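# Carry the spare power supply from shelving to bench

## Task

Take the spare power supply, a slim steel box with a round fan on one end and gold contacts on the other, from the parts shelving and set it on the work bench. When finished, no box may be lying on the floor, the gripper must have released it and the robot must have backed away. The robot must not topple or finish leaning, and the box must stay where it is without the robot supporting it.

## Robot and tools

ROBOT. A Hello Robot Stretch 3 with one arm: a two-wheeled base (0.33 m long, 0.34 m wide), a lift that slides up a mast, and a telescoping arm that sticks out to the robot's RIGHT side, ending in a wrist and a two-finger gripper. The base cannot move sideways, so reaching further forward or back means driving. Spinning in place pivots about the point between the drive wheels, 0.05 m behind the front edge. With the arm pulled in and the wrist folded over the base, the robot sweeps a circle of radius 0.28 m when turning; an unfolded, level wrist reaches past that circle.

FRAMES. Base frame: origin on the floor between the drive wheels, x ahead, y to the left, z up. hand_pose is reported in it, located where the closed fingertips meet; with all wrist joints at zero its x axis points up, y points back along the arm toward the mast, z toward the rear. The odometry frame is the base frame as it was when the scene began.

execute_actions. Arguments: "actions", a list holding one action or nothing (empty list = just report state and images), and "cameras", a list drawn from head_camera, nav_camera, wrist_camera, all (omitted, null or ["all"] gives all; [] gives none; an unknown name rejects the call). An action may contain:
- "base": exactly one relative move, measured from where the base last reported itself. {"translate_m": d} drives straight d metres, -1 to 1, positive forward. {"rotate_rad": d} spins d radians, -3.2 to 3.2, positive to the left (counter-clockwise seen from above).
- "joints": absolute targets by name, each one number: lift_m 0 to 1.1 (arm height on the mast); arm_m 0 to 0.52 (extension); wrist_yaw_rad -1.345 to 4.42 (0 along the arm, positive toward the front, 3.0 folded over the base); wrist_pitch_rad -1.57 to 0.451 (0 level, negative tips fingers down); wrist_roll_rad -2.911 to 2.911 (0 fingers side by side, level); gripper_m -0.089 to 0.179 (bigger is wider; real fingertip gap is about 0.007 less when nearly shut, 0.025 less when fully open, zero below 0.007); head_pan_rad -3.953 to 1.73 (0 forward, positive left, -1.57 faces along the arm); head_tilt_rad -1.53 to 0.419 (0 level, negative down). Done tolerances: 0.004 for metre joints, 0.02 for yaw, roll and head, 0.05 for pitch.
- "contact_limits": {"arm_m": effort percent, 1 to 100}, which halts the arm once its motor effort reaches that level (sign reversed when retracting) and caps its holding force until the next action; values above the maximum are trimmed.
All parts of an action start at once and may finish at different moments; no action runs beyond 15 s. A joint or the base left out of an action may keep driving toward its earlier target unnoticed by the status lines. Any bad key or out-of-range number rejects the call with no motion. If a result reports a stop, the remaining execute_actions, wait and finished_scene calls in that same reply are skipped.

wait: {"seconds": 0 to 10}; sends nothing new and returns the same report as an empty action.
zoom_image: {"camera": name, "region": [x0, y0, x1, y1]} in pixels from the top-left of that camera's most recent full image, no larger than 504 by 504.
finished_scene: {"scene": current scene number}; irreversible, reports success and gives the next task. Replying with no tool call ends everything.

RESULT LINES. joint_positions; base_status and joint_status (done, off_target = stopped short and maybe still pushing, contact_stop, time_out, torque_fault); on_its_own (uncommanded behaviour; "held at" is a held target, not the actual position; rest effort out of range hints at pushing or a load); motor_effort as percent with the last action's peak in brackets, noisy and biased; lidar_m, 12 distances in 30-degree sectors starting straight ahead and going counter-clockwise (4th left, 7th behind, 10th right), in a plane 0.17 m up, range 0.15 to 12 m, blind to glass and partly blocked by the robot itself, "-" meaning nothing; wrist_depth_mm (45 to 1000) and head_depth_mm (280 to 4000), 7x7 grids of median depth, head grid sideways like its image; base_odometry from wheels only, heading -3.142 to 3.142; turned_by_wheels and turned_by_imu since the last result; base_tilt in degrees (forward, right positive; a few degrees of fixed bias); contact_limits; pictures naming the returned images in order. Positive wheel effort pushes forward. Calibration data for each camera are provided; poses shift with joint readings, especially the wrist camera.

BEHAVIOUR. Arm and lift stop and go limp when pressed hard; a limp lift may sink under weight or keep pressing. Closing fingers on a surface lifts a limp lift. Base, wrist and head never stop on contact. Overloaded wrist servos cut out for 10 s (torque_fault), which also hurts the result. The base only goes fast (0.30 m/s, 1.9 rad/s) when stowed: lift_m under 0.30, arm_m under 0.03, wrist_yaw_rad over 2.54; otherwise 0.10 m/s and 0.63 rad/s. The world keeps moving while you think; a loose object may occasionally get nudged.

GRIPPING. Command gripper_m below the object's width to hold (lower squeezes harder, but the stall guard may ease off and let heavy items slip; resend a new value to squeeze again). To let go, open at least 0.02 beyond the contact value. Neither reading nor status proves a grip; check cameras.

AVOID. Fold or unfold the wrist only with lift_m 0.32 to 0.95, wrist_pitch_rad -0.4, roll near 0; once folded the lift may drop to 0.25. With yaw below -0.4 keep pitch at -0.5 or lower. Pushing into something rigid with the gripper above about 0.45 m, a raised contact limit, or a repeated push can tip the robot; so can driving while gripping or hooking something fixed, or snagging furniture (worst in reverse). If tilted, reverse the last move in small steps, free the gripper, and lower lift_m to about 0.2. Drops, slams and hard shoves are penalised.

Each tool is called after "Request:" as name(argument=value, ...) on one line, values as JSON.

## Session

Request:
execute_actions(actions=[], cameras=["head_camera","nav_camera"])

Scene clock: 0.00 s.
base_odometry: x=+0.000 y=+0.000 heading=+0.000 (m, m, rad; odometry frame)
turned_by_wheels: +0.000 (rad since the last result)
turned_by_imu: +0.000 (rad since the last result)
base_tilt: forward=-1.2 right=-1.6 (deg)
lidar_m: 2.14 0.96 0.95 1.05 2.25 2.32 1.95 1.61 1.59 1.43 2.46 2.44
head_depth_mm: 2162 2420 2425 2438 2418 2470 2218 / 2160 2543 2531 2588 2537 2418 2105 / 2137 2713 2702 2728 2740 2714 2216 / 2041 2960 2910 2975 2953 2710 2259 / 2097 3038 3080 3104 3040 2952 2254 / 2079 2770 2765 2774 2823 2814 2286 / 2080 2499 2541 2564 2562 2534 2289
base_status: not commanded
joint_positions: lift_m=+0.442 arm_m=+0.000 wrist_yaw_rad=+2.802 wrist_pitch_rad=-0.552 wrist_roll_rad=-0.018 gripper_m=+0.037 head_pan_rad=+0.010 head_tilt_rad=-0.023
joint_status: not commanded
motor_effort: left_wheel=+0 right_wheel=-1 lift_m=+22 arm_m=+0 wrist_yaw_rad=+1 wrist_pitch_rad=+6 wrist_roll_rad=+0 gripper_m=+1 head_pan_rad=-1 head_tilt_rad=+1 (%)
hand_pose: x=+0.0472 y=+0.0490 z=+0.4255 quat_wxyz=(+0.304, +0.697, +0.078, +0.644) (m; base frame)
wrist_depth_mm: - - - 980 910 803 753 / - - - - 986 867 860 / - 923 946 943 943 939 926 / 762 816 783 784 803 814 784 / 673 - 680 673 685 678 656 / 603 575 - 607 586 577 584 / 525 538 - 534 531 522 531
pictures: head_camera (sideways: a quarter turn clockwise sets it upright), nav_camera (sideways: a quarter turn counterclockwise sets it upright)
camera_calibration (this result's frames):
head_camera: T_world_to_cam=[[-0.0343169, 0.0290986, -0.998987, 1.32403], [0.0413337, 0.998762, 0.0276722, -0.0380636], [0.998556, -0.0403422, -0.0354772, -0.00513], [0, 0, 0, 1]] pos_world=[0.0521325, -0.000717895, 1.32356]
nav_camera: T_world_to_cam=[[0.017178, 0.00618136, 0.999833, -1.26388], [0.0310675, -0.999501, 0.00564554, 0.0491531], [0.99937, 0.0309654, -0.0173615, -0.0291195], [0, 0, 0, 1]] pos_world=[0.049285, 0.0578428, 1.26289]
Images, in order (width x height): head_camera 896x504, nav_camera 672x504.

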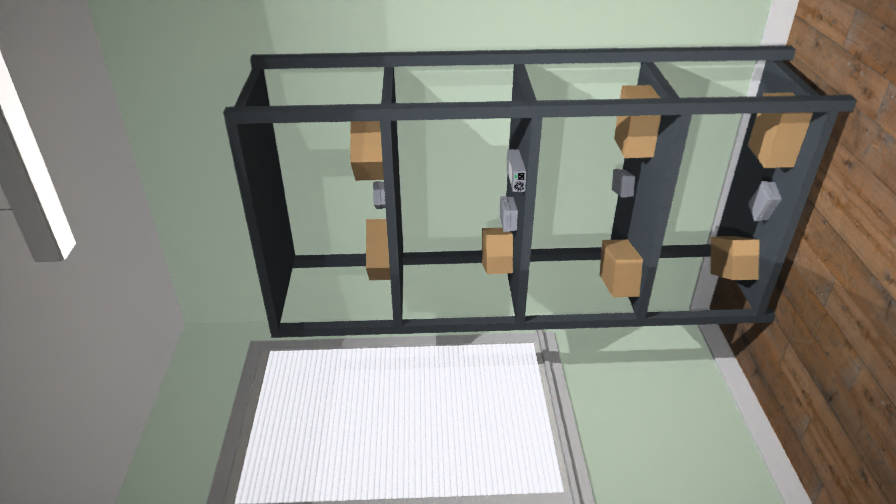

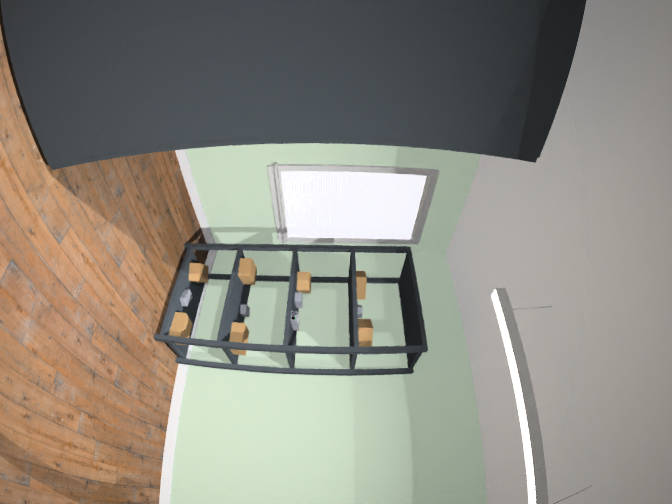

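Request:
execute_actions(actions=[{"base":{"rotate_rad":-0.08},"joints":{"lift_m":0.29,"wrist_pitch_rad":-0.4,"wrist_yaw_rad":3.0}}], cameras=[])

Request:
execute_actions(actions=[{"base":{"translate_m":1.0}}], cameras=[])

Request:
execute_actions(actions=[{"base":{"translate_m":0.65}}], cameras=[])

Request:
execute_actions(actions=[{"base":{"rotate_rad":0.97},"joints":{"head_pan_rad":-1.2,"head_tilt_rad":-0.5,"lift_m":0.94}}], cameras=["head_camera"])

Scene clock: 9.27 s.
base_odometry: x=+0.000 y=+0.000 heading=-0.080 (m, m, rad; odometry frame)
turned_by_wheels: -0.080 (rad since the last result)
turned_by_imu: -0.080 (rad since the last result)
base_tilt: forward=-1.2 right=-1.6 (deg)
lidar_m: 2.14 0.97 0.95 1.01 1.63 2.33 2.07 1.62 1.59 1.43 2.47 2.44
head_depth_mm: 2164 2352 2328 2368 2403 2377 2189 / 2168 2479 2476 2487 2503 2504 2218 / 2141 2617 2399 2661 2353 2364 2147 / 2138 2773 2820 2820 2832 2751 2233 / 2112 2914 2964 2987 2938 2937 2241 / 2116 2983 2959 2974 3022 2926 2257 / 2103 2686 2750 2683 2713 2686 2270
base_status: done
joint_positions: lift_m=+0.290 arm_m=+0.000 wrist_yaw_rad=+2.998 wrist_pitch_rad=-0.421 wrist_roll_rad=-0.018 gripper_m=+0.037 head_pan_rad=+0.010 head_tilt_rad=-0.023
joint_status: all done
motor_effort: left_wheel=+1(5) right_wheel=-3(7) lift_m=+19(18) arm_m=+0(0) wrist_yaw_rad=+1(0) wrist_pitch_rad=+11(12) wrist_roll_rad=+0(0) gripper_m=+0(1) head_pan_rad=-1(1) head_tilt_rad=+1(2) (%)
hand_pose: x=+0.0107 y=+0.0769 z=+0.3021 quat_wxyz=(+0.196, +0.694, +0.100, +0.685) (m; base frame)
wrist_depth_mm: - - - 976 853 778 729 / - - - - 948 858 763 / 892 863 886 877 897 897 810 / 706 706 697 679 688 691 702 / 575 576 - 567 574 560 561 / 487 504 - - 477 479 476 / 437 - - - 414 412 411
pictures: none
No camera images: the call's "cameras" was empty. Leave "cameras" out to get every camera's image.

Scene clock: 14.37 s.
base_odometry: x=+0.997 y=-0.080 heading=-0.080 (m, m, rad; odometry frame)
turned_by_wheels: +0.000 (rad since the last result)
turned_by_imu: +0.010 (rad since the last result)
base_tilt: forward=-1.3 right=-1.6 (deg)
lidar_m: 1.27 1.63 0.89 0.49 0.59 2.38 2.80 2.20 1.72 2.11 1.65 1.16
head_depth_mm: 1513 1426 1464 1540 1104 1559 1293 / 1259 1602 1210 1651 1485 1672 1306 / 1705 1649 1353 1758 1694 1776 1377 / 1815 1645 1845 1868 1523 1876 1489 / 1929 1615 1882 1980 1609 1935 1713 / 2016 2113 2112 2126 2154 2165 1602 / 1941 1923 1933 1908 1900 1952 1970
base_status: done
joint_positions: lift_m=+0.290 arm_m=+0.000 wrist_yaw_rad=+2.999 wrist_pitch_rad=-0.421 wrist_roll_rad=-0.018 gripper_m=+0.037 head_pan_rad=+0.010 head_tilt_rad=-0.023
joint_status: not commanded
motor_effort: left_wheel=+0(7) right_wheel=-1(3) lift_m=+20(20) arm_m=+0(0) wrist_yaw_rad=+1(2) wrist_pitch_rad=+11(11) wrist_roll_rad=+0(0) gripper_m=+1(0) head_pan_rad=-2(1) head_tilt_rad=+1(1) (%)
hand_pose: x=+0.0105 y=+0.0769 z=+0.3022 quat_wxyz=(+0.196, +0.694, +0.100, +0.686) (m; base frame)
wrist_depth_mm: 693 - 483 661 - - - / 774 - 536 713 - - - / 843 798 578 776 850 846 862 / 714 695 646 687 688 681 680 / 581 570 - 580 569 568 553 / 486 502 - - 478 485 489 / 442 - - - 419 417 411
pictures: none
No camera images: the call's "cameras" was empty. Leave "cameras" out to get every camera's image.

Scene clock: 18.23 s.
base_odometry: x=+1.645 y=-0.132 heading=-0.080 (m, m, rad; odometry frame)
turned_by_wheels: +0.000 (rad since the last result)
turned_by_imu: +0.007 (rad since the last result)
base_tilt: forward=-1.3 right=-1.6 (deg)
lidar_m: 0.93 1.02 1.22 1.09 0.85 0.84 3.33 2.14 2.12 1.41 1.11 0.59
head_depth_mm: 1007 584 658 1042 1051 710 583 / 1059 1086 748 1105 1113 811 610 / 1062 1147 746 1171 1184 802 1168 / 1055 1236 950 1261 1248 814 1260 / 1046 1278 931 1305 1073 822 1296 / 1042 1413 949 1446 1462 888 1512 / 1428 1488 1460 1493 1484 1401 1488
base_status: done
joint_positions: lift_m=+0.290 arm_m=+0.000 wrist_yaw_rad=+2.999 wrist_pitch_rad=-0.421 wrist_roll_rad=-0.018 gripper_m=+0.037 head_pan_rad=+0.010 head_tilt_rad=-0.023
joint_status: not commanded
motor_effort: left_wheel=-1(6) right_wheel=-1(7) lift_m=+20(20) arm_m=+0(0) wrist_yaw_rad=+1(1) wrist_pitch_rad=+11(11) wrist_roll_rad=+0(0) gripper_m=+1(0) head_pan_rad=+0(0) head_tilt_rad=+2(1) (%)
hand_pose: x=+0.0105 y=+0.0770 z=+0.3022 quat_wxyz=(+0.196, +0.694, +0.100, +0.686) (m; base frame)
wrist_depth_mm: 667 - - - - - 898 / 712 - - - - - 953 / 722 833 876 870 896 852 873 / 708 704 677 678 695 683 679 / 580 579 - 563 581 563 567 / 490 504 - - 488 471 476 / 438 - - - 415 419 421
pictures: none
No camera images: the call's "cameras" was empty. Leave "cameras" out to get every camera's image.

Scene clock: 24.97 s.
base_odometry: x=+1.645 y=-0.132 heading=+0.890 (m, m, rad; odometry frame)
turned_by_wheels: +0.970 (rad since the last result)
turned_by_imu: +0.970 (rad since the last result)
base_tilt: forward=-1.2 right=-1.6 (deg)
lidar_m: 1.22 1.16 0.86 0.83 3.49 2.17 2.12 1.52 1.13 0.59 0.70 0.96
head_depth_mm: 885 960 961 636 1109 741 - / 912 981 962 668 1036 929 - / 941 1014 962 706 1033 944 - / 972 1057 966 668 1188 944 1235 / 999 1091 965 748 1157 978 1222 / 1041 1131 841 1378 1192 1006 1258 / 1071 1151 900 1379 1111 1038 1271
base_status: done
joint_positions: lift_m=+0.940 arm_m=+0.000 wrist_yaw_rad=+2.999 wrist_pitch_rad=-0.420 wrist_roll_rad=-0.018 gripper_m=+0.037 head_pan_rad=-1.193 head_tilt_rad=-0.494
joint_status: all done
motor_effort: left_wheel=-2(9) right_wheel=+1(7) lift_m=+24(28) arm_m=-1(1) wrist_yaw_rad=+1(1) wrist_pitch_rad=+11(11) wrist_roll_rad=+0(1) gripper_m=+0(1) head_pan_rad=-3(30) head_tilt_rad=-2(21) (%)
hand_pose: x=+0.0105 y=+0.0770 z=+0.9520 quat_wxyz=(+0.196, +0.694, +0.100, +0.686) (m; base frame)
wrist_depth_mm: - - - 798 825 865 899 / - - - 871 900 925 - / - - - 993 - - - / - - - - - - - / - - - - - - - / - - - - - - - / - - - - - - -
pictures: head_camera (sideways: a quarter turn clockwise sets it upright)
camera_calibration (this result's frames):
head_camera: T_world_to_cam=[[-0.151222, 0.460772, -0.874541, 1.16214], [0.949467, 0.313865, 0.00118907, -0.00911618], [0.275035, -0.830168, -0.484951, 0.584286], [0, 0, 0, 1]] pos_world=[0.0236976, -0.0475662, 1.2997]
Images, in order (width x height): head_camera 896x504.

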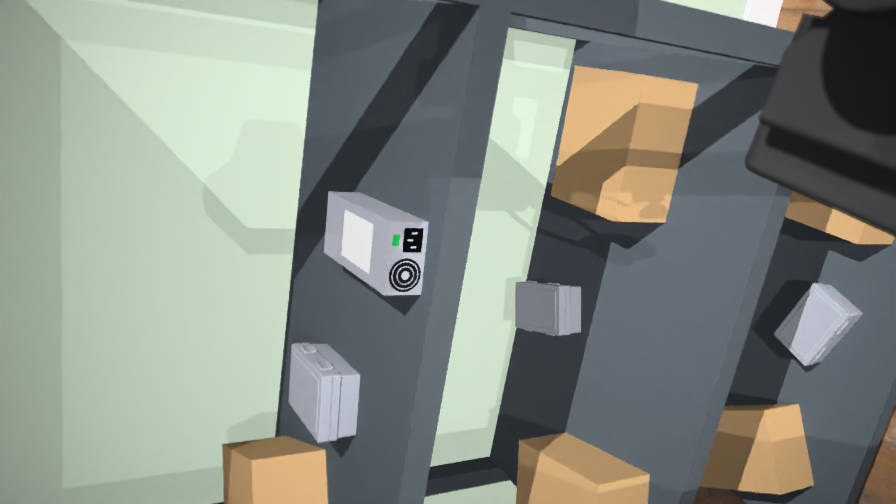

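Request:
execute_actions(actions=[{"base":{"translate_m":0.23},"joints":{"wrist_yaw_rad":0.1,"gripper_m":0.14,"wrist_roll_rad":0,"head_pan_rad":-1.5}}], cameras=[])

Request:
execute_actions(actions=[{"joints":{"wrist_pitch_rad":-0.6,"lift_m":1.06,"arm_m":0.2}}], cameras=["head_camera","wrist_camera"])

Scene clock: 38.43 s.
base_odometry: x=+1.790 y=+0.047 heading=+0.890 (m, m, rad; odometry frame)
turned_by_wheels: +0.000 (rad since the last result)
turned_by_imu: +0.002 (rad since the last result)
base_tilt: forward=-1.3 right=-1.6 (deg)
lidar_m: 0.99 1.04 0.86 0.83 3.79 2.86 2.35 1.52 0.64 0.67 0.81 0.87
head_depth_mm: 889 952 970 670 1311 990 - / 914 990 968 670 1032 954 - / 915 987 965 640 1026 - - / 919 1001 961 642 1185 947 - / 921 1004 968 708 1148 964 1179 / 919 1007 899 707 1193 946 1219 / 928 1005 968 708 1181 952 1153
base_status: done
joint_positions: lift_m=+0.940 arm_m=+0.000 wrist_yaw_rad=+0.102 wrist_pitch_rad=-0.420 wrist_roll_rad=-0.006 gripper_m=+0.140 head_pan_rad=-1.493 head_tilt_rad=-0.494
joint_status: all done
motor_effort: left_wheel=-3(1) right_wheel=+0(5) lift_m=+24(24) arm_m=-1(0) wrist_yaw_rad=-1(2) wrist_pitch_rad=+11(11) wrist_roll_rad=+2(4) gripper_m=+0(80) head_pan_rad=-4(22) head_tilt_rad=-2(1) (%)
hand_pose: x=+0.0012 y=-0.3678 z=+0.9520 quat_wxyz=(+0.700, +0.183, -0.681, -0.112) (m; base frame)
wrist_depth_mm: 418 406 391 336 333 363 300 / 931 842 857 843 804 750 314 / - 970 945 962 884 847 360 / - 759 897 856 715 958 918 / - 614 732 704 675 443 - / 702 - 635 620 636 - - / - 957 962 926 872 - -
pictures: none
No camera images: the call's "cameras" was empty. Leave "cameras" out to get every camera's image.

Scene clock: 41.13 s.
base_odometry: x=+1.790 y=+0.047 heading=+0.890 (m, m, rad; odometry frame)
turned_by_wheels: +0.000 (rad since the last result)
turned_by_imu: +0.000 (rad since the last result)
base_tilt: forward=-1.3 right=-1.6 (deg)
lidar_m: 0.99 1.04 0.86 0.83 3.84 2.86 2.35 1.52 0.64 0.67 0.81 0.87
head_depth_mm: 889 - - 653 1313 917 917 / 902 - - 655 1026 950 1133 / 915 969 - - 1033 946 1108 / 920 997 840 698 1189 946 1207 / 923 1003 963 748 1153 941 1182 / 927 1008 901 710 1161 951 1236 / 926 1010 968 709 1196 946 1157
base_status: not commanded
joint_positions: lift_m=+1.060 arm_m=+0.200 wrist_yaw_rad=+0.100 wrist_pitch_rad=-0.610 wrist_roll_rad=-0.006 gripper_m=+0.140 head_pan_rad=-1.493 head_tilt_rad=-0.494
joint_status: all done
motor_effort: left_wheel=-2(2) right_wheel=+0(0) lift_m=+24(25) arm_m=+4(3) wrist_yaw_rad=+0(1) wrist_pitch_rad=+5(10) wrist_roll_rad=+2(3) gripper_m=+0(0) head_pan_rad=-2(3) head_tilt_rad=-2(2) (%)
hand_pose: x=-0.0019 y=-0.5398 z=+1.0321 quat_wxyz=(+0.686, +0.246, -0.661, -0.178) (m; base frame)
wrist_depth_mm: 378 324 436 413 426 429 578 / 349 319 345 277 326 337 614 / 289 289 285 227 262 278 279 / 258 252 244 234 238 239 237 / - 642 726 635 584 224 224 / 601 - 664 646 635 - 300 / 634 623 592 585 571 457 -
pictures: head_camera (sideways: a quarter turn clockwise sets it upright), wrist_camera
camera_calibration (this result's frames):
head_camera: T_world_to_cam=[[-0.00819299, 0.484939, -0.87451, 1.16123], [0.999818, 0.0190294, 0.00118534, -0.00941847], [0.0172162, -0.874341, -0.485006, 0.585931], [0, 0, 0, 1]] pos_world=[0.00884319, -0.0506426, 1.2997]
wrist_camera: T_world_to_cam=[[-0.996875, -0.0789815, -0.00177011, -0.0383885], [-0.0559912, 0.722152, -0.689465, 1.13115], [0.0557332, -0.687211, -0.724317, 0.538235], [0, 0, 0, 1]] pos_world=[-0.00493152, -0.450015, 1.16967]
Images, in order (width x height): head_camera 896x504, wrist_camera 644x364.

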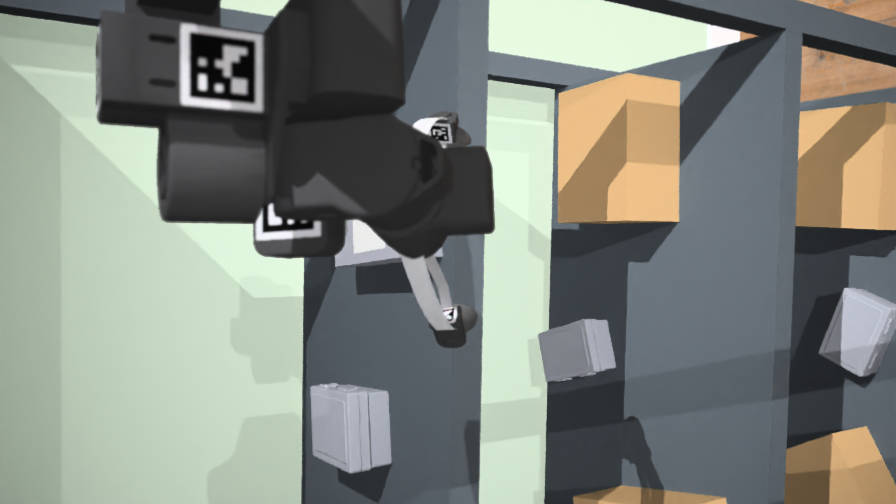

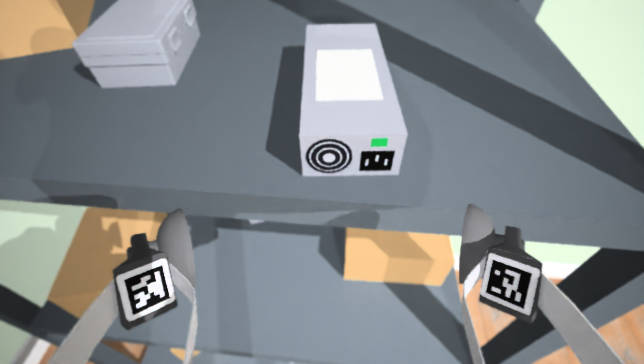

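Request:
execute_actions(actions=[{"base":{"translate_m":-0.02},"joints":{"arm_m":0.3,"lift_m":1.07}}], cameras=["wrist_camera","head_camera"])

Scene clock: 54.13 s.
base_odometry: x=+1.777 y=+0.032 heading=+0.890 (m, m, rad; odometry frame)
turned_by_wheels: +0.000 (rad since the last result)
turned_by_imu: -0.001 (rad since the last result)
base_tilt: forward=-1.2 right=-1.6 (deg)
lidar_m: 1.01 1.06 0.86 0.83 3.79 2.84 2.32 1.52 0.63 0.67 0.82 0.87
head_depth_mm: 875 974 1040 671 1299 813 925 / 899 - 896 669 1178 948 1160 / 908 - - 640 1031 949 1110 / 915 986 1045 642 1181 951 1180 / 921 1000 964 707 1154 947 1176 / 927 1004 968 707 1153 951 1213 / 922 1007 900 708 1187 947 1170
base_status: done
joint_positions: lift_m=+1.070 arm_m=+0.300 wrist_yaw_rad=+0.100 wrist_pitch_rad=-0.610 wrist_roll_rad=-0.006 gripper_m=+0.140 head_pan_rad=-1.493 head_tilt_rad=-0.494
joint_status: all done
motor_effort: left_wheel=-1(6) right_wheel=+1(4) lift_m=+24(23) arm_m=+3(4) wrist_yaw_rad=+0(0) wrist_pitch_rad=+5(5) wrist_roll_rad=+2(2) gripper_m=+1(0) head_pan_rad=-3(3) head_tilt_rad=-2(1) (%)
hand_pose: x=-0.0019 y=-0.6398 z=+1.0420 quat_wxyz=(+0.686, +0.247, -0.661, -0.178) (m; base frame)
wrist_depth_mm: 442 469 458 459 447 424 479 / 271 318 367 360 358 352 547 / 253 290 301 234 298 294 576 / 256 256 249 201 252 251 250 / 223 228 217 175 220 222 217 / 197 - 190 165 196 - 192 / 202 185 182 176 176 174 174
pictures: head_camera (sideways: a quarter turn clockwise sets it upright), wrist_camera
camera_calibration (this result's frames):
head_camera: T_world_to_cam=[[-0.00819258, 0.484939, -0.87451, 1.16123], [0.999818, 0.0190286, 0.00118534, -0.00941848], [0.0172155, -0.874341, -0.485006, 0.585931], [0, 0, 0, 1]] pos_world=[0.00884315, -0.0506426, 1.2997]
wrist_camera: T_world_to_cam=[[-0.996876, -0.0789566, -0.00177218, -0.0462555], [-0.0559861, 0.72233, -0.689278, 1.21012], [0.0557031, -0.687026, -0.724495, 0.477057], [0, 0, 0, 1]] pos_world=[-0.00493486, -0.550007, 1.17965]
Images, in order (width x height): head_camera 896x504, wrist_camera 644x364.

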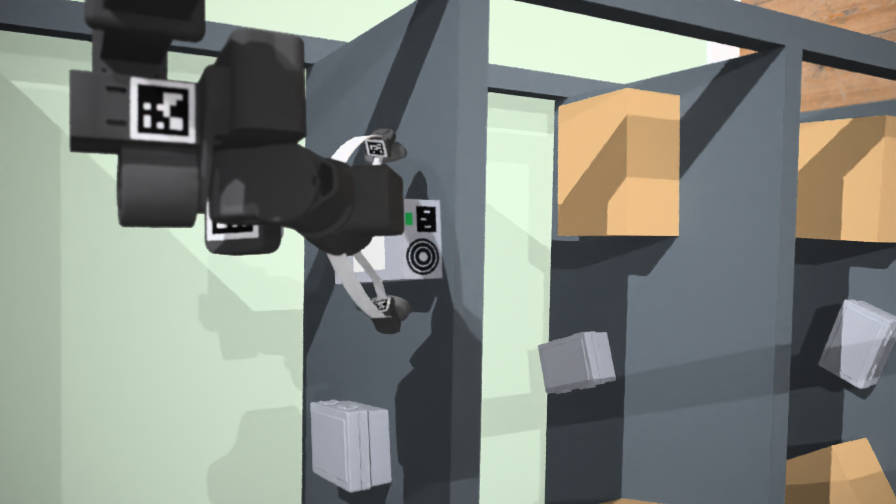

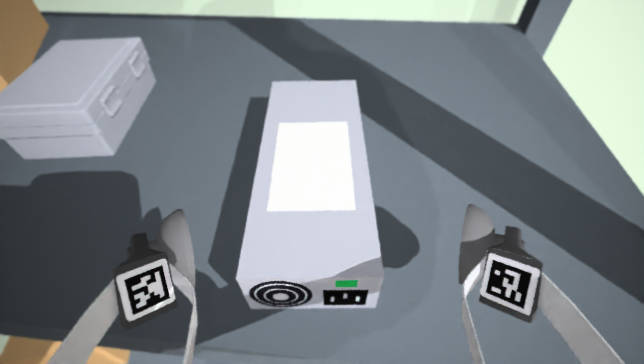

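Request:
execute_actions(actions=[{"base":{"translate_m":0.006},"joints":{"arm_m":0.382}}], cameras=[])

Request:
execute_actions(actions=[{"joints":{"lift_m":1.038}}], cameras=["wrist_camera"])

Request:
execute_actions(actions=[{"joints":{"gripper_m":0.033}}], cameras=["wrist_camera"])

Request:
execute_actions(actions=[{"joints":{"lift_m":1.07}}], cameras=["wrist_camera"])

Scene clock: 64.33 s.
base_odometry: x=+1.781 y=+0.036 heading=+0.890 (m, m, rad; odometry frame)
turned_by_wheels: +0.000 (rad since the last result)
turned_by_imu: +0.000 (rad since the last result)
base_tilt: forward=-1.2 right=-1.6 (deg)
lidar_m: 1.01 1.05 0.86 0.83 3.81 2.85 2.33 1.52 0.63 0.67 0.82 0.87
head_depth_mm: 883 938 988 668 1301 870 918 / 902 - 929 668 1167 951 1156 / 906 - 814 644 1033 949 1101 / 918 986 837 642 1191 953 1199 / 917 1002 962 707 1151 951 1185 / 924 1006 902 709 1149 953 1233 / 926 1008 901 708 1185 947 1167
base_status: done
joint_positions: lift_m=+1.070 arm_m=+0.382 wrist_yaw_rad=+0.100 wrist_pitch_rad=-0.610 wrist_roll_rad=-0.006 gripper_m=+0.140 head_pan_rad=-1.493 head_tilt_rad=-0.494
joint_status: all done
motor_effort: left_wheel=-2(3) right_wheel=+1(7) lift_m=+24(24) arm_m=+3(4) wrist_yaw_rad=+0(0) wrist_pitch_rad=+5(5) wrist_roll_rad=+2(2) gripper_m=+0(0) head_pan_rad=-3(3) head_tilt_rad=-2(1) (%)
hand_pose: x=-0.0019 y=-0.7218 z=+1.0420 quat_wxyz=(+0.686, +0.247, -0.661, -0.178) (m; base frame)
wrist_depth_mm: 460 456 447 440 430 420 355 / 366 366 362 358 356 352 459 / 231 291 295 300 293 295 316 / 219 257 248 201 254 250 249 / 219 228 215 174 219 223 217 / 198 - 163 154 194 - 193 / 182 174 142 139 172 174 173
pictures: none
No camera images: the call's "cameras" was empty. Leave "cameras" out to get every camera's image.

Scene clock: 65.43 s.
base_odometry: x=+1.781 y=+0.036 heading=+0.890 (m, m, rad; odometry frame)
turned_by_wheels: +0.000 (rad since the last result)
turned_by_imu: +0.000 (rad since the last result)
base_tilt: forward=-1.2 right=-1.6 (deg)
lidar_m: 1.01 1.05 0.86 0.83 3.81 2.85 2.33 1.52 0.63 0.67 0.81 0.87
head_depth_mm: 885 - 973 670 1303 870 917 / 912 - 871 670 1175 950 1158 / 916 - - 639 1036 948 1094 / 921 987 1053 639 1186 948 1192 / 921 1004 962 706 1153 947 1185 / 921 1003 969 707 1146 948 1233 / 924 1008 901 710 1185 948 1162
base_status: not commanded
joint_positions: lift_m=+1.038 arm_m=+0.382 wrist_yaw_rad=+0.100 wrist_pitch_rad=-0.605 wrist_roll_rad=-0.006 gripper_m=+0.140 head_pan_rad=-1.493 head_tilt_rad=-0.494
joint_status: all done
motor_effort: left_wheel=-2(3) right_wheel=+1(1) lift_m=+17(23) arm_m=+4(3) wrist_yaw_rad=+0(1) wrist_pitch_rad=+3(5) wrist_roll_rad=+3(3) gripper_m=-1(0) head_pan_rad=-3(3) head_tilt_rad=-2(1) (%)
hand_pose: x=-0.0019 y=-0.7227 z=+1.0115 quat_wxyz=(+0.687, +0.245, -0.661, -0.176) (m; base frame)
wrist_depth_mm: 403 396 394 389 383 383 347 / 233 311 307 305 303 298 327 / 225 255 248 188 250 247 246 / 213 216 204 160 213 211 209 / 189 193 148 139 181 189 183 / 167 - 126 123 160 - 162 / 153 146 111 110 141 146 146
pictures: wrist_camera
camera_calibration (this result's frames):
wrist_camera: T_world_to_cam=[[-0.996897, -0.0787001, -0.00186462, -0.0525422], [-0.0554517, 0.718827, -0.692974, 1.25011], [0.0558774, -0.69072, -0.720961, 0.391747], [0, 0, 0, 1]] pos_world=[-0.00494833, -0.632159, 1.14863]
Images, in order (width x height): wrist_camera 644x364.

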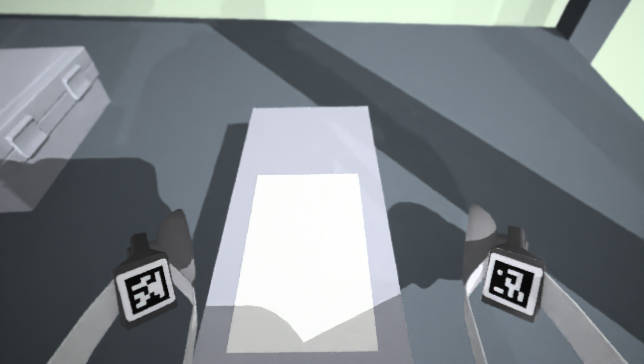

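Scene clock: 67.00 s.
base_odometry: x=+1.781 y=+0.036 heading=+0.890 (m, m, rad; odometry frame)
turned_by_wheels: +0.000 (rad since the last result)
turned_by_imu: -0.001 (rad since the last result)
base_tilt: forward=-1.2 right=-1.6 (deg)
lidar_m: 1.01 1.05 0.86 0.83 3.82 2.84 2.33 1.52 0.63 0.67 0.81 0.87
head_depth_mm: 881 - 974 670 1298 868 923 / 913 - 870 670 1166 943 1153 / 917 - - 642 1036 950 1106 / 919 983 1041 649 1194 950 1212 / 924 995 965 707 1154 950 1177 / 924 1003 967 707 1146 949 1236 / 923 1004 902 709 1190 947 1173
base_status: not commanded
joint_positions: lift_m=+1.038 arm_m=+0.382 wrist_yaw_rad=+0.092 wrist_pitch_rad=-0.576 wrist_roll_rad=-0.012 gripper_m=+0.034 head_pan_rad=-1.493 head_tilt_rad=-0.494
joint_status: all done
motor_effort: left_wheel=-6(6) right_wheel=+7(9) lift_m=+17(17) arm_m=+3(3) wrist_yaw_rad=+7(7) wrist_pitch_rad=-12(15) wrist_roll_rad=+5(6) gripper_m=-23(97) head_pan_rad=-3(3) head_tilt_rad=-1(2) (%)
hand_pose: x=-0.0029 y=-0.7274 z=+1.0172 quat_wxyz=(+0.691, +0.233, -0.663, -0.168) (m; base frame)
wrist_depth_mm: 455 439 434 432 420 412 347 / 245 338 333 334 330 323 436 / 226 269 270 204 266 265 270 / 215 228 222 171 218 223 223 / 198 197 156 147 149 195 192 / 173 172 130 130 132 172 171 / 154 155 148 115 118 153 152
pictures: wrist_camera
camera_calibration (this result's frames):
wrist_camera: T_world_to_cam=[[-0.997207, -0.0746403, 0.00281082, -0.0557647], [-0.0543131, 0.69877, -0.713281, 1.26351], [0.0512754, -0.711441, -0.700872, 0.357099], [0, 0, 0, 1]] pos_world=[-0.00529453, -0.633007, 1.15167]
Images, in order (width x height): wrist_camera 644x364.

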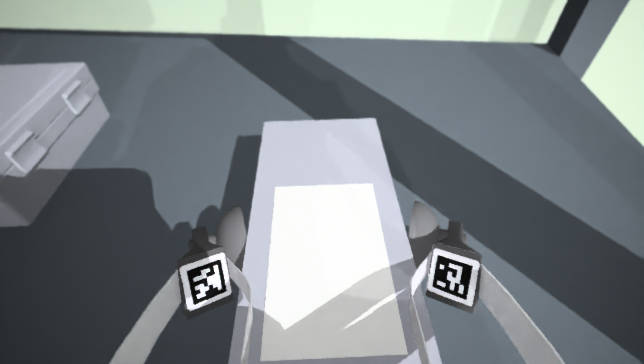

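Scene clock: 68.50 s.
base_odometry: x=+1.781 y=+0.036 heading=+0.890 (m, m, rad; odometry frame)
turned_by_wheels: +0.000 (rad since the last result)
turned_by_imu: +0.000 (rad since the last result)
base_tilt: forward=-1.2 right=-1.5 (deg)
lidar_m: 1.01 1.05 0.86 0.83 3.81 2.85 2.34 1.52 0.63 0.67 0.81 0.87
head_depth_mm: 880 940 984 667 1296 870 919 / 902 - 928 668 1176 954 1157 / 907 - 927 637 1029 946 1109 / 917 987 1043 638 1192 945 1205 / 921 1007 967 709 1149 945 1184 / 923 1001 903 706 1152 950 1226 / 932 1003 901 706 1192 948 1163
base_status: not commanded
joint_positions: lift_m=+1.070 arm_m=+0.382 wrist_yaw_rad=+0.099 wrist_pitch_rad=-0.665 wrist_roll_rad=-0.007 gripper_m=+0.037 head_pan_rad=-1.493 head_tilt_rad=-0.494
joint_status: all done
on_its_own: wrist_pitch_rad is at rest, and its effort (+33) is outside its rest range (-20 to +32)
motor_effort: left_wheel=-2(4) right_wheel=+0(7) lift_m=+29(30) arm_m=+2(3) wrist_yaw_rad=+1(7) wrist_pitch_rad=+33(37) wrist_roll_rad=+3(6) gripper_m=-20(23) head_pan_rad=-3(3) head_tilt_rad=-2(3) (%)
hand_pose: x=-0.0030 y=-0.7126 z=+1.0313 quat_wxyz=(+0.682, +0.264, -0.653, -0.197) (m; base frame)
wrist_depth_mm: 389 387 381 383 378 379 360 / 241 317 315 314 314 313 456 / 221 270 268 193 265 262 264 / 223 235 228 166 224 231 229 / 208 207 155 147 150 203 203 / 187 185 131 132 131 184 183 / 169 167 161 118 121 165 164
pictures: wrist_camera
camera_calibration (this result's frames):
wrist_camera: T_world_to_cam=[[-0.996897, -0.0787215, 0.000513964, -0.0553496], [-0.0602454, 0.758687, -0.648663, 1.23927], [0.0506738, -0.646681, -0.761075, 0.485743], [0, 0, 0, 1]] pos_world=[-0.00513174, -0.630458, 1.17359]
Images, in order (width x height): wrist_camera 644x364.

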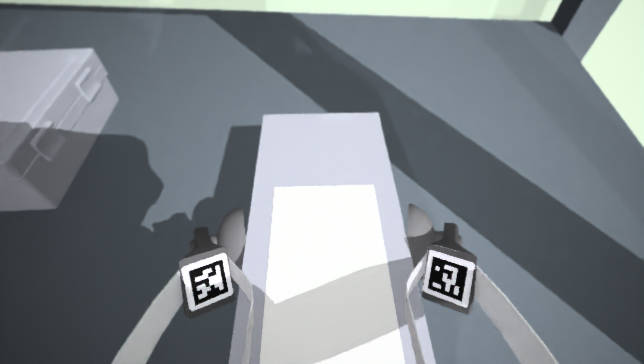

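Request:
execute_actions(actions=[{"joints":{"lift_m":1.095,"head_pan_rad":-3.6,"head_tilt_rad":-0.3}}])

Scene clock: 72.67 s.
base_odometry: x=+1.781 y=+0.036 heading=+0.890 (m, m, rad; odometry frame)
turned_by_wheels: +0.000 (rad since the last result)
turned_by_imu: +0.000 (rad since the last result)
base_tilt: forward=-1.2 right=-1.5 (deg)
lidar_m: 1.01 1.05 0.85 0.83 3.82 2.85 2.33 1.52 0.63 0.67 0.81 0.87
head_depth_mm: - - - - - 1957 1542 / - - - - 2420 1966 1555 / - - - - - 1963 1553 / - - - - - 1957 1548 / - - - - - 1962 1557 / 2490 - - - - 1899 1555 / 2367 - - - - 1853 1563
base_status: not commanded
joint_positions: lift_m=+1.095 arm_m=+0.382 wrist_yaw_rad=+0.099 wrist_pitch_rad=-0.666 wrist_roll_rad=-0.007 gripper_m=+0.037 head_pan_rad=-3.593 head_tilt_rad=-0.310
joint_status: all done
on_its_own: wrist_pitch_rad is at rest, and its effort (+34) is outside its rest range (-20 to +32)
motor_effort: left_wheel=-2(2) right_wheel=+0(0) lift_m=+29(31) arm_m=+2(2) wrist_yaw_rad=+1(1) wrist_pitch_rad=+34(34) wrist_roll_rad=+3(3) gripper_m=-19(20) head_pan_rad=-3(34) head_tilt_rad=+5(16) (%)
hand_pose: x=-0.0031 y=-0.7124 z=+1.0560 quat_wxyz=(+0.681, +0.265, -0.653, -0.197) (m; base frame)
wrist_depth_mm: 442 445 446 440 431 426 369 / 277 361 359 355 352 357 468 / 242 296 305 193 300 299 508 / 219 263 260 167 255 259 262 / 231 236 154 147 151 231 230 / 210 211 132 131 131 209 207 / 191 192 183 118 121 189 187
pictures: head_camera (sideways: a quarter turn clockwise sets it upright), nav_camera (sideways: a quarter turn counterclockwise sets it upright), wrist_camera
camera_calibration (this result's frames):
head_camera: T_world_to_cam=[[0.271438, -0.16424, -0.948339, 1.25586], [-0.486918, -0.873367, 0.0118883, -0.014285], [-0.8302, 0.458536, -0.317036, 0.372518], [0, 0, 0, 1]] pos_world=[-0.0385791, 0.0229739, 1.30925]
nav_camera: T_world_to_cam=[[-0.272638, 0.125424, 0.953906, -1.20196], [0.416592, 0.909093, -0.000464781, 0.0547573], [-0.867248, 0.397263, -0.300104, 0.350307], [0, 0, 0, 1]] pos_world=[-0.0467072, -0.0381894, 1.25171]
wrist_camera: T_world_to_cam=[[-0.996897, -0.0787137, 0.000528306, -0.0553763], [-0.0603075, 0.759438, -0.647778, 1.25478], [0.0505878, -0.6458, -0.761829, 0.50615], [0, 0, 0, 1]] pos_world=[-0.00513659, -0.630418, 1.19845]
Images, in order (width x height): head_camera 896x504, nav_camera 672x504, wrist_camera 644x364.

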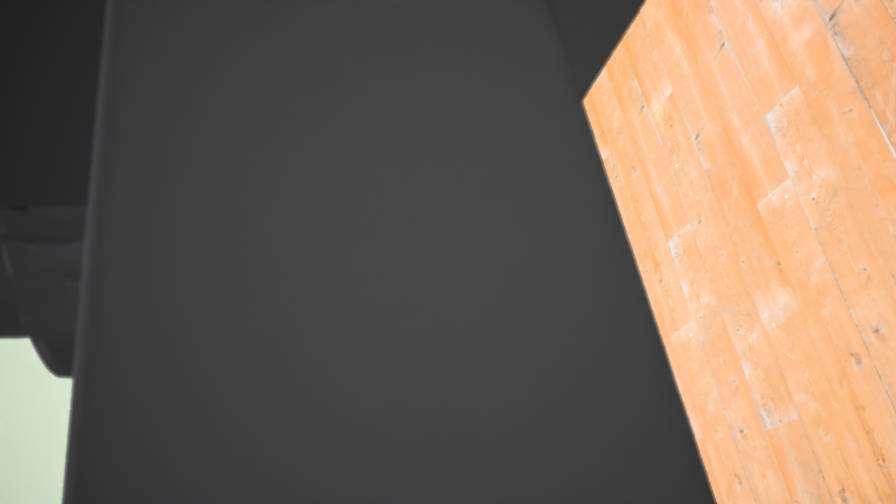

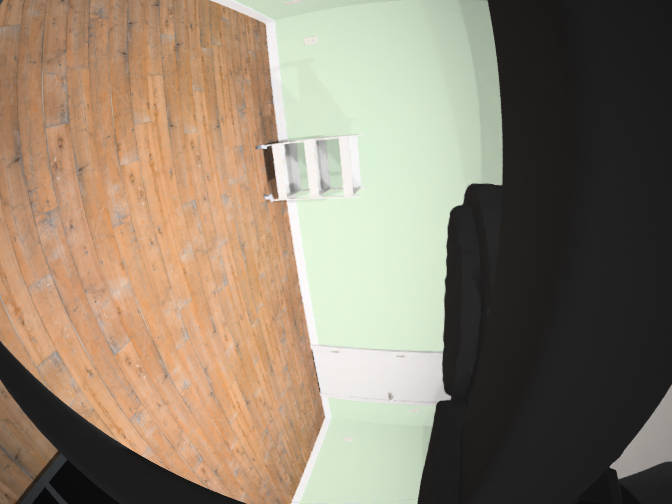

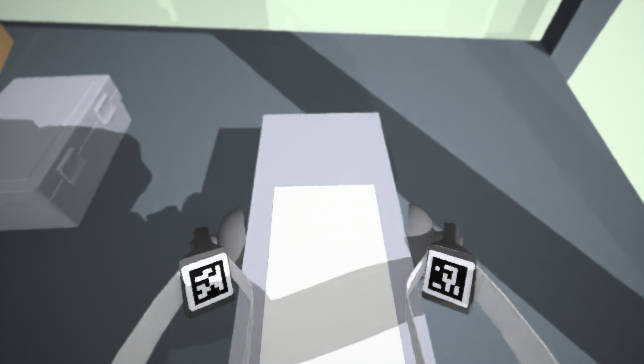

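Request:
execute_actions(actions=[{"joints":{"arm_m":0.0,"head_pan_rad":1.57}}], cameras=["wrist_camera","nav_camera"])

Request:
execute_actions(actions=[{"base":{"translate_m":-0.9}}], cameras=["wrist_camera","nav_camera"])

Scene clock: 81.97 s.
base_odometry: x=+1.781 y=+0.036 heading=+0.890 (m, m, rad; odometry frame)
turned_by_wheels: +0.000 (rad since the last result)
turned_by_imu: -0.001 (rad since the last result)
base_tilt: forward=-1.3 right=-1.6 (deg)
lidar_m: 1.01 1.06 0.86 0.83 3.80 2.85 2.34 1.52 0.63 0.67 0.81 0.87
head_depth_mm: 709 745 791 844 896 958 1037 / 705 748 786 837 892 954 1029 / 702 740 785 836 888 945 1020 / 699 739 776 828 883 946 1014 / 693 734 776 821 876 937 1006 / 691 729 773 816 872 934 1006 / 688 729 771 3401 2435 1900 1551
base_status: not commanded
joint_positions: lift_m=+1.095 arm_m=+0.000 wrist_yaw_rad=+0.100 wrist_pitch_rad=-0.666 wrist_roll_rad=-0.006 gripper_m=+0.037 head_pan_rad=+1.563 head_tilt_rad=-0.310
joint_status: all done
on_its_own: wrist_pitch_rad is at rest, and its effort (+34) is outside its rest range (-20 to +32)
motor_effort: left_wheel=-2(2) right_wheel=+0(0) lift_m=+29(29) arm_m=-4(3) wrist_yaw_rad=+0(1) wrist_pitch_rad=+34(34) wrist_roll_rad=+3(3) gripper_m=-20(20) head_pan_rad=+3(31) head_tilt_rad=+3(3) (%)
hand_pose: x=-0.0029 y=-0.3311 z=+1.0560 quat_wxyz=(+0.681, +0.265, -0.653, -0.197) (m; base frame)
wrist_depth_mm: 448 445 445 442 435 455 327 / - 420 403 387 382 374 838 / - - 973 195 - 485 - / 969 769 804 167 802 - - / - 804 153 147 150 - - / - - 131 131 132 - - / - - - 118 121 - -
pictures: nav_camera (sideways: a quarter turn counterclockwise sets it upright), wrist_camera
camera_calibration (this result's frames):
nav_camera: T_world_to_cam=[[-0.00362904, 0.299555, 0.954072, -1.20381], [0.999908, 0.0135561, -0.000452896, 0.0511836], [-0.0130692, 0.953983, -0.299576, 0.344409], [0, 0, 0, 1]] pos_world=[-0.0510464, 0.0313532, 1.25172]
wrist_camera: T_world_to_cam=[[-0.996882, -0.0789002, -0.000230487, -0.0244739], [-0.0599624, 0.759501, -0.647736, 0.965146], [0.0512816, -0.645703, -0.761865, 0.752492], [0, 0, 0, 1]] pos_world=[-0.00511407, -0.249074, 1.19845]
Images, in order (width x height): nav_camera 672x504, wrist_camera 644x364.

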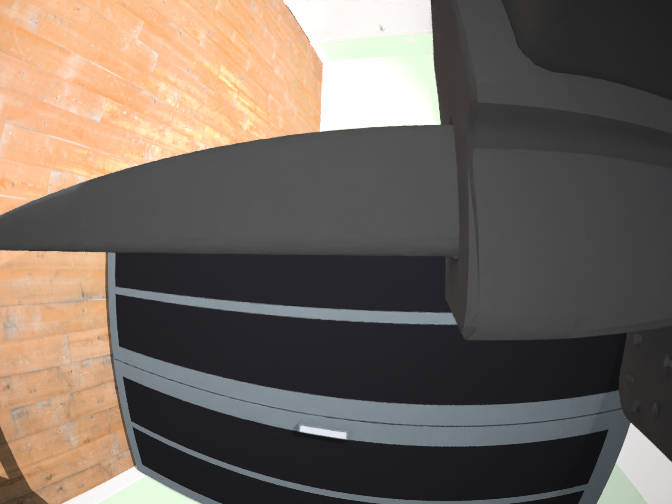

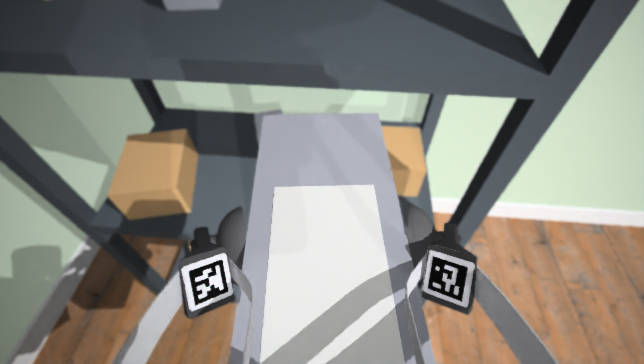

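Scene clock: 92.17 s.
base_odometry: x=+1.214 y=-0.663 heading=+0.890 (m, m, rad; odometry frame)
turned_by_wheels: +0.000 (rad since the last result)
turned_by_imu: -0.009 (rad since the last result)
base_tilt: forward=-1.3 right=-1.6 (deg)
lidar_m: 1.91 1.19 1.10 2.94 2.60 1.48 1.43 1.51 1.11 1.08 1.00 0.86
head_depth_mm: 3281 3428 1844 1869 1901 1835 1548 / 3234 3418 3615 3841 2644 1959 1544 / 3296 3489 3618 3881 2652 1969 1552 / 3304 3500 3542 3695 2689 1968 1544 / 3256 3411 3614 3803 2676 1967 1549 / 3226 3430 3679 3707 2708 1970 1562 / 3183 3378 3628 3723 2651 1971 1563
base_status: done
joint_positions: lift_m=+1.095 arm_m=+0.000 wrist_yaw_rad=+0.100 wrist_pitch_rad=-0.666 wrist_roll_rad=-0.006 gripper_m=+0.037 head_pan_rad=+1.563 head_tilt_rad=-0.310
joint_status: not commanded
on_its_own: wrist_pitch_rad is at rest, and its effort (+34) is outside its rest range (-20 to +32)
motor_effort: left_wheel=+0(6) right_wheel=+0(2) lift_m=+29(29) arm_m=-3(4) wrist_yaw_rad=+0(0) wrist_pitch_rad=+34(34) wrist_roll_rad=+3(3) gripper_m=-19(20) head_pan_rad=+2(3) head_tilt_rad=+3(4) (%)
hand_pose: x=-0.0029 y=-0.3311 z=+1.0560 quat_wxyz=(+0.681, +0.265, -0.653, -0.197) (m; base frame)
wrist_depth_mm: 882 830 824 803 807 773 769 / - 938 971 940 887 894 861 / 868 - - 193 - - - / 848 - - 166 - - - / 793 - 154 147 150 - - / - - 131 131 131 - - / - - - 119 121 - -
pictures: nav_camera (sideways: a quarter turn counterclockwise sets it upright), wrist_camera
camera_calibration (this result's frames):
nav_camera: T_world_to_cam=[[-0.0036294, 0.299554, 0.954072, -1.20381], [0.999908, 0.0135573, -0.00045289, 0.0511836], [-0.0130703, 0.953983, -0.299576, 0.344409], [0, 0, 0, 1]] pos_world=[-0.0510465, 0.0313532, 1.25172]
wrist_camera: T_world_to_cam=[[-0.996885, -0.0788657, -0.000230532, -0.0244689], [-0.0599361, 0.759503, -0.647736, 0.965147], [0.0512593, -0.645705, -0.761865, 0.752491], [0, 0, 0, 1]] pos_world=[-0.00511765, -0.249075, 1.19845]
Images, in order (width x height): nav_camera 672x504, wrist_camera 644x364.

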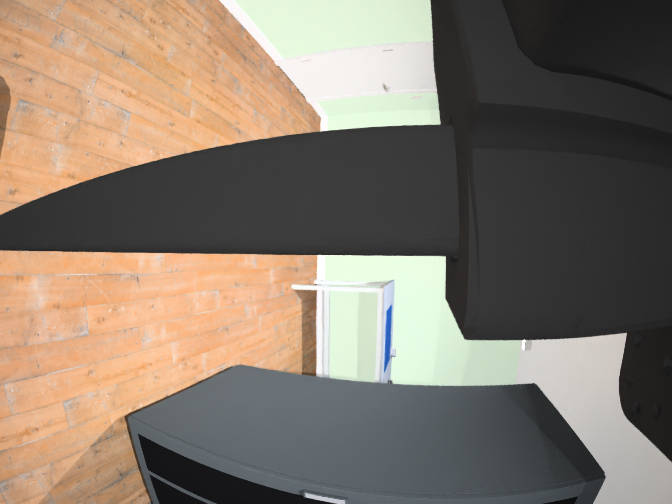

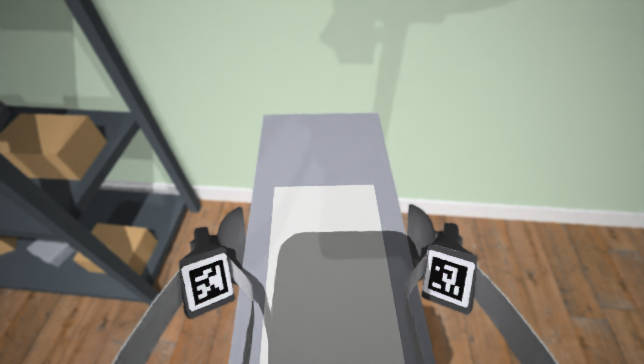

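Request:
execute_actions(actions=[{"base":{"rotate_rad":1.66},"joints":{"head_pan_rad":-0.4,"head_tilt_rad":-0.5,"lift_m":0.95}}], cameras=["wrist_camera"])

Request:
execute_actions(actions=[{"base":{"translate_m":1}}], cameras=[])

Request:
execute_actions(actions=[{"base":{"translate_m":1}}], cameras=[])

Request:
execute_actions(actions=[{"base":{"translate_m":0.8},"joints":{"head_pan_rad":-1.2,"head_tilt_rad":-0.7}}])

Scene clock: 101.90 s.
base_odometry: x=+1.214 y=-0.663 heading=+2.550 (m, m, rad; odometry frame)
turned_by_wheels: +1.660 (rad since the last result)
turned_by_imu: +1.661 (rad since the last result)
base_tilt: forward=-1.2 right=-1.6 (deg)
lidar_m: 2.94 2.39 1.45 1.43 1.39 1.09 1.08 0.86 1.05 1.91 1.09 1.10
head_depth_mm: 979 1021 1074 1155 1284 1460 1340 / 1138 1200 1278 1360 1459 1525 1339 / 1363 1459 1559 1691 1835 1610 1344 / 1712 2998 3609 2471 2007 1622 1332 / 3245 3418 3797 2725 2025 1614 1340 / 3237 3400 3658 2707 2009 1617 1344 / 3118 3265 3535 2712 2023 1600 1334
base_status: done
joint_positions: lift_m=+0.950 arm_m=+0.000 wrist_yaw_rad=+0.100 wrist_pitch_rad=-0.666 wrist_roll_rad=-0.006 gripper_m=+0.037 head_pan_rad=-0.393 head_tilt_rad=-0.494
joint_status: all done
on_its_own: wrist_pitch_rad is at rest, and its effort (+34) is outside its rest range (-20 to +32)
motor_effort: left_wheel=-2(6) right_wheel=+1(8) lift_m=+24(29) arm_m=-4(4) wrist_yaw_rad=+0(1) wrist_pitch_rad=+34(34) wrist_roll_rad=+2(3) gripper_m=-20(20) head_pan_rad=-3(35) head_tilt_rad=-2(12) (%)
hand_pose: x=-0.0029 y=-0.3311 z=+0.9113 quat_wxyz=(+0.681, +0.265, -0.653, -0.197) (m; base frame)
wrist_depth_mm: 813 - - - - - 952 / 842 - - - - - 871 / 842 - - 193 - - - / 951 - - 168 - - - / - - 155 147 150 - - / - - 131 131 131 - 879 / 953 998 941 118 120 943 970
pictures: wrist_camera
camera_calibration (this result's frames):
wrist_camera: T_world_to_cam=[[-0.996888, -0.0788338, -0.000222988, -0.0245059], [-0.0599167, 0.759505, -0.647736, 0.871407], [0.0512329, -0.645707, -0.761865, 0.642228], [0, 0, 0, 1]] pos_world=[-0.00512101, -0.249079, 1.05373]
Images, in order (width x height): wrist_camera 644x364.

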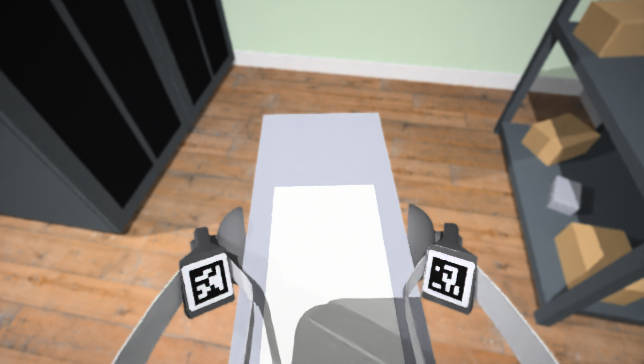

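Scene clock: 113.07 s.
base_odometry: x=+0.384 y=-0.105 heading=+2.550 (m, m, rad; odometry frame)
turned_by_wheels: +0.000 (rad since the last result)
turned_by_imu: +0.008 (rad since the last result)
base_tilt: forward=-1.2 right=-1.6 (deg)
lidar_m: 2.59 2.20 1.77 1.39 1.42 2.09 2.07 1.74 0.81 0.79 0.86 1.95
head_depth_mm: 2751 2872 3194 2678 1946 1480 1341 / 2607 2693 3113 2725 2015 1608 1345 / 2545 2427 3043 2744 2018 1610 1338 / 2440 2474 2900 2691 2033 1617 1336 / 2369 2475 2785 2669 2028 1613 1344 / 2308 2408 2631 2594 2011 1607 1329 / 2243 2426 2613 2734 2027 1618 1340
base_status: done
joint_positions: lift_m=+0.950 arm_m=+0.000 wrist_yaw_rad=+0.100 wrist_pitch_rad=-0.666 wrist_roll_rad=-0.006 gripper_m=+0.037 head_pan_rad=-0.393 head_tilt_rad=-0.494
joint_status: not commanded
on_its_own: wrist_pitch_rad is at rest, and its effort (+34) is outside its rest range (-20 to +32)
motor_effort: left_wheel=-2(4) right_wheel=+1(6) lift_m=+24(24) arm_m=-3(4) wrist_yaw_rad=+0(1) wrist_pitch_rad=+34(34) wrist_roll_rad=+3(3) gripper_m=-20(20) head_pan_rad=-3(3) head_tilt_rad=-2(2) (%)
hand_pose: x=-0.0029 y=-0.3311 z=+0.9113 quat_wxyz=(+0.681, +0.265, -0.653, -0.197) (m; base frame)
wrist_depth_mm: 642 617 585 549 518 - - / 761 724 661 623 593 - - / - 858 760 193 688 - - / - - 929 166 827 - - / - - 154 147 150 - - / - - 131 131 131 - - / 960 943 928 118 121 939 934
pictures: none
No camera images: the call's "cameras" was empty. Leave "cameras" out to get every camera's image.

Scene clock: 124.23 s.
base_odometry: x=-0.446 y=+0.453 heading=+2.550 (m, m, rad; odometry frame)
turned_by_wheels: +0.000 (rad since the last result)
turned_by_imu: +0.008 (rad since the last result)
base_tilt: forward=-1.3 right=-1.6 (deg)
lidar_m: 1.70 1.84 1.63 1.63 1.76 1.96 2.71 1.16 0.93 0.93 2.03 1.03
head_depth_mm: 1691 1816 1193 2231 2031 1614 1342 / 1642 1744 1202 2148 2021 1607 1349 / 1582 1698 1206 1170 1897 1490 1338 / 1514 1665 1412 1978 1970 1602 1336 / 1479 1613 1726 1900 1996 1617 1337 / 1435 1567 1685 1870 1954 1611 1341 / 1390 1506 1626 1774 1913 1605 1344
base_status: done
joint_positions: lift_m=+0.950 arm_m=+0.000 wrist_yaw_rad=+0.100 wrist_pitch_rad=-0.666 wrist_roll_rad=-0.006 gripper_m=+0.037 head_pan_rad=-0.393 head_tilt_rad=-0.494
joint_status: not commanded
on_its_own: wrist_pitch_rad is at rest, and its effort (+34) is outside its rest range (-20 to +32)
motor_effort: left_wheel=-3(2) right_wheel=+1(5) lift_m=+24(24) arm_m=-4(4) wrist_yaw_rad=+0(1) wrist_pitch_rad=+34(34) wrist_roll_rad=+3(3) gripper_m=-20(20) head_pan_rad=-3(3) head_tilt_rad=-2(1) (%)
hand_pose: x=-0.0029 y=-0.3311 z=+0.9113 quat_wxyz=(+0.681, +0.265, -0.653, -0.197) (m; base frame)
wrist_depth_mm: - - - - - 605 565 / - - - - - 664 637 / - - - 194 836 764 737 / - - - 167 918 885 825 / - - 154 147 150 - - / - - 131 131 131 - - / 930 961 919 118 121 948 921
pictures: none
No camera images: the call's "cameras" was empty. Leave "cameras" out to get every camera's image.

Scene clock: 133.40 s.
base_odometry: x=-1.109 y=+0.900 heading=+2.549 (m, m, rad; odometry frame)
turned_by_wheels: +0.000 (rad since the last result)
turned_by_imu: +0.006 (rad since the last result)
base_tilt: forward=-1.2 right=-1.6 (deg)
lidar_m: 0.91 0.99 1.49 1.51 1.66 2.51 3.50 1.36 1.48 0.55 1.00 0.92
head_depth_mm: 1850 1044 2044 2024 - - - / 1746 1044 751 1849 478 410 1158 / 1636 1040 749 665 785 967 1174 / 1658 1036 748 707 1642 1385 1215 / 1476 1034 746 1840 1652 1394 1206 / 1313 1038 747 1655 1592 1396 1208 / 1150 1037 776 1442 1522 1405 1197
base_status: done
joint_positions: lift_m=+0.950 arm_m=+0.000 wrist_yaw_rad=+0.100 wrist_pitch_rad=-0.666 wrist_roll_rad=-0.006 gripper_m=+0.040 head_pan_rad=-1.193 head_tilt_rad=-0.691
joint_status: all done
on_its_own: gripper_m is held at +0.039, not at your +0.033, by its stall guard, which is not easing now; wrist_pitch_rad is at rest, and its effort (+34) is outside its rest range (-20 to +32)
motor_effort: left_wheel=-2(1) right_wheel=+1(7) lift_m=+24(24) arm_m=-4(4) wrist_yaw_rad=+1(0) wrist_pitch_rad=+34(34) wrist_roll_rad=+3(3) gripper_m=-18(20) head_pan_rad=-3(34) head_tilt_rad=-3(13) (%)
hand_pose: x=-0.0029 y=-0.3311 z=+0.9113 quat_wxyz=(+0.681, +0.265, -0.653, -0.197) (m; base frame)
wrist_depth_mm: 320 306 297 - - - - / 787 373 350 - - - - / 863 - - 193 - - - / 893 - - 167 - - - / 853 - 154 147 150 - - / 926 - 130 131 131 - - / 903 961 901 119 120 953 929
pictures: head_camera (sideways: a quarter turn clockwise sets it upright), nav_camera (sideways: a quarter turn counterclockwise sets it upright), wrist_camera
camera_calibration (this result's frames):
head_camera: T_world_to_cam=[[-0.210961, 0.61119, -0.762852, 1.01689], [0.949122, 0.314741, -0.0103045, 0.00584815], [0.233803, -0.726213, -0.646492, 0.7947], [0, 0, 0, 1]] pos_world=[0.0231702, -0.0462321, 1.28956]
nav_camera: T_world_to_cam=[[0.239251, -0.586361, 0.773912, -0.970312], [-0.921923, -0.387282, -0.00841998, 0.0732768], [0.304659, -0.711473, -0.633237, 0.776626], [0, 0, 0, 1]] pos_world=[0.0630969, 0.0119743, 1.24334]
wrist_camera: T_world_to_cam=[[-0.996893, -0.0787691, -0.000223022, -0.0244966], [-0.0598674, 0.759509, -0.647736, 0.871409], [0.051191, -0.64571, -0.761865, 0.642227], [0, 0, 0, 1]] pos_world=[-0.00512774, -0.24908, 1.05373]
Images, in order (width x height): head_camera 896x504, nav_camera 672x504, wrist_camera 644x364.

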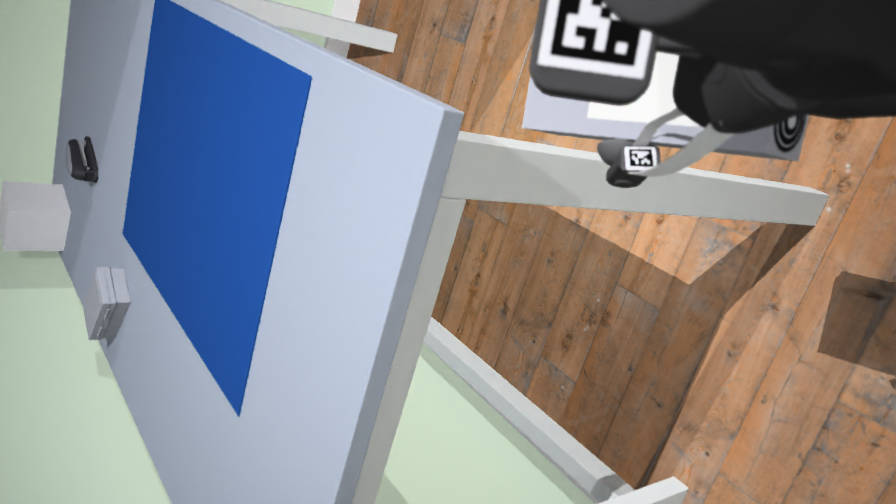

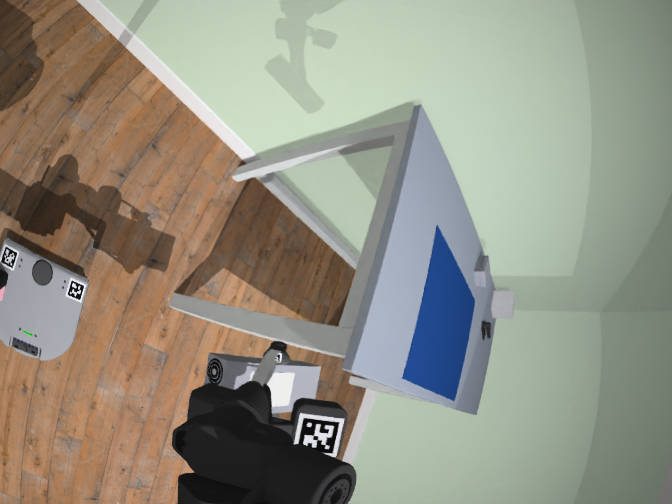

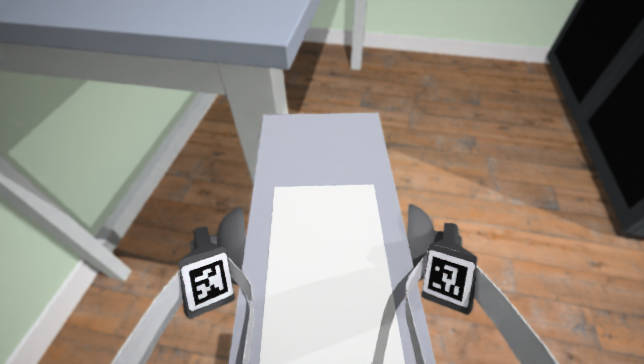

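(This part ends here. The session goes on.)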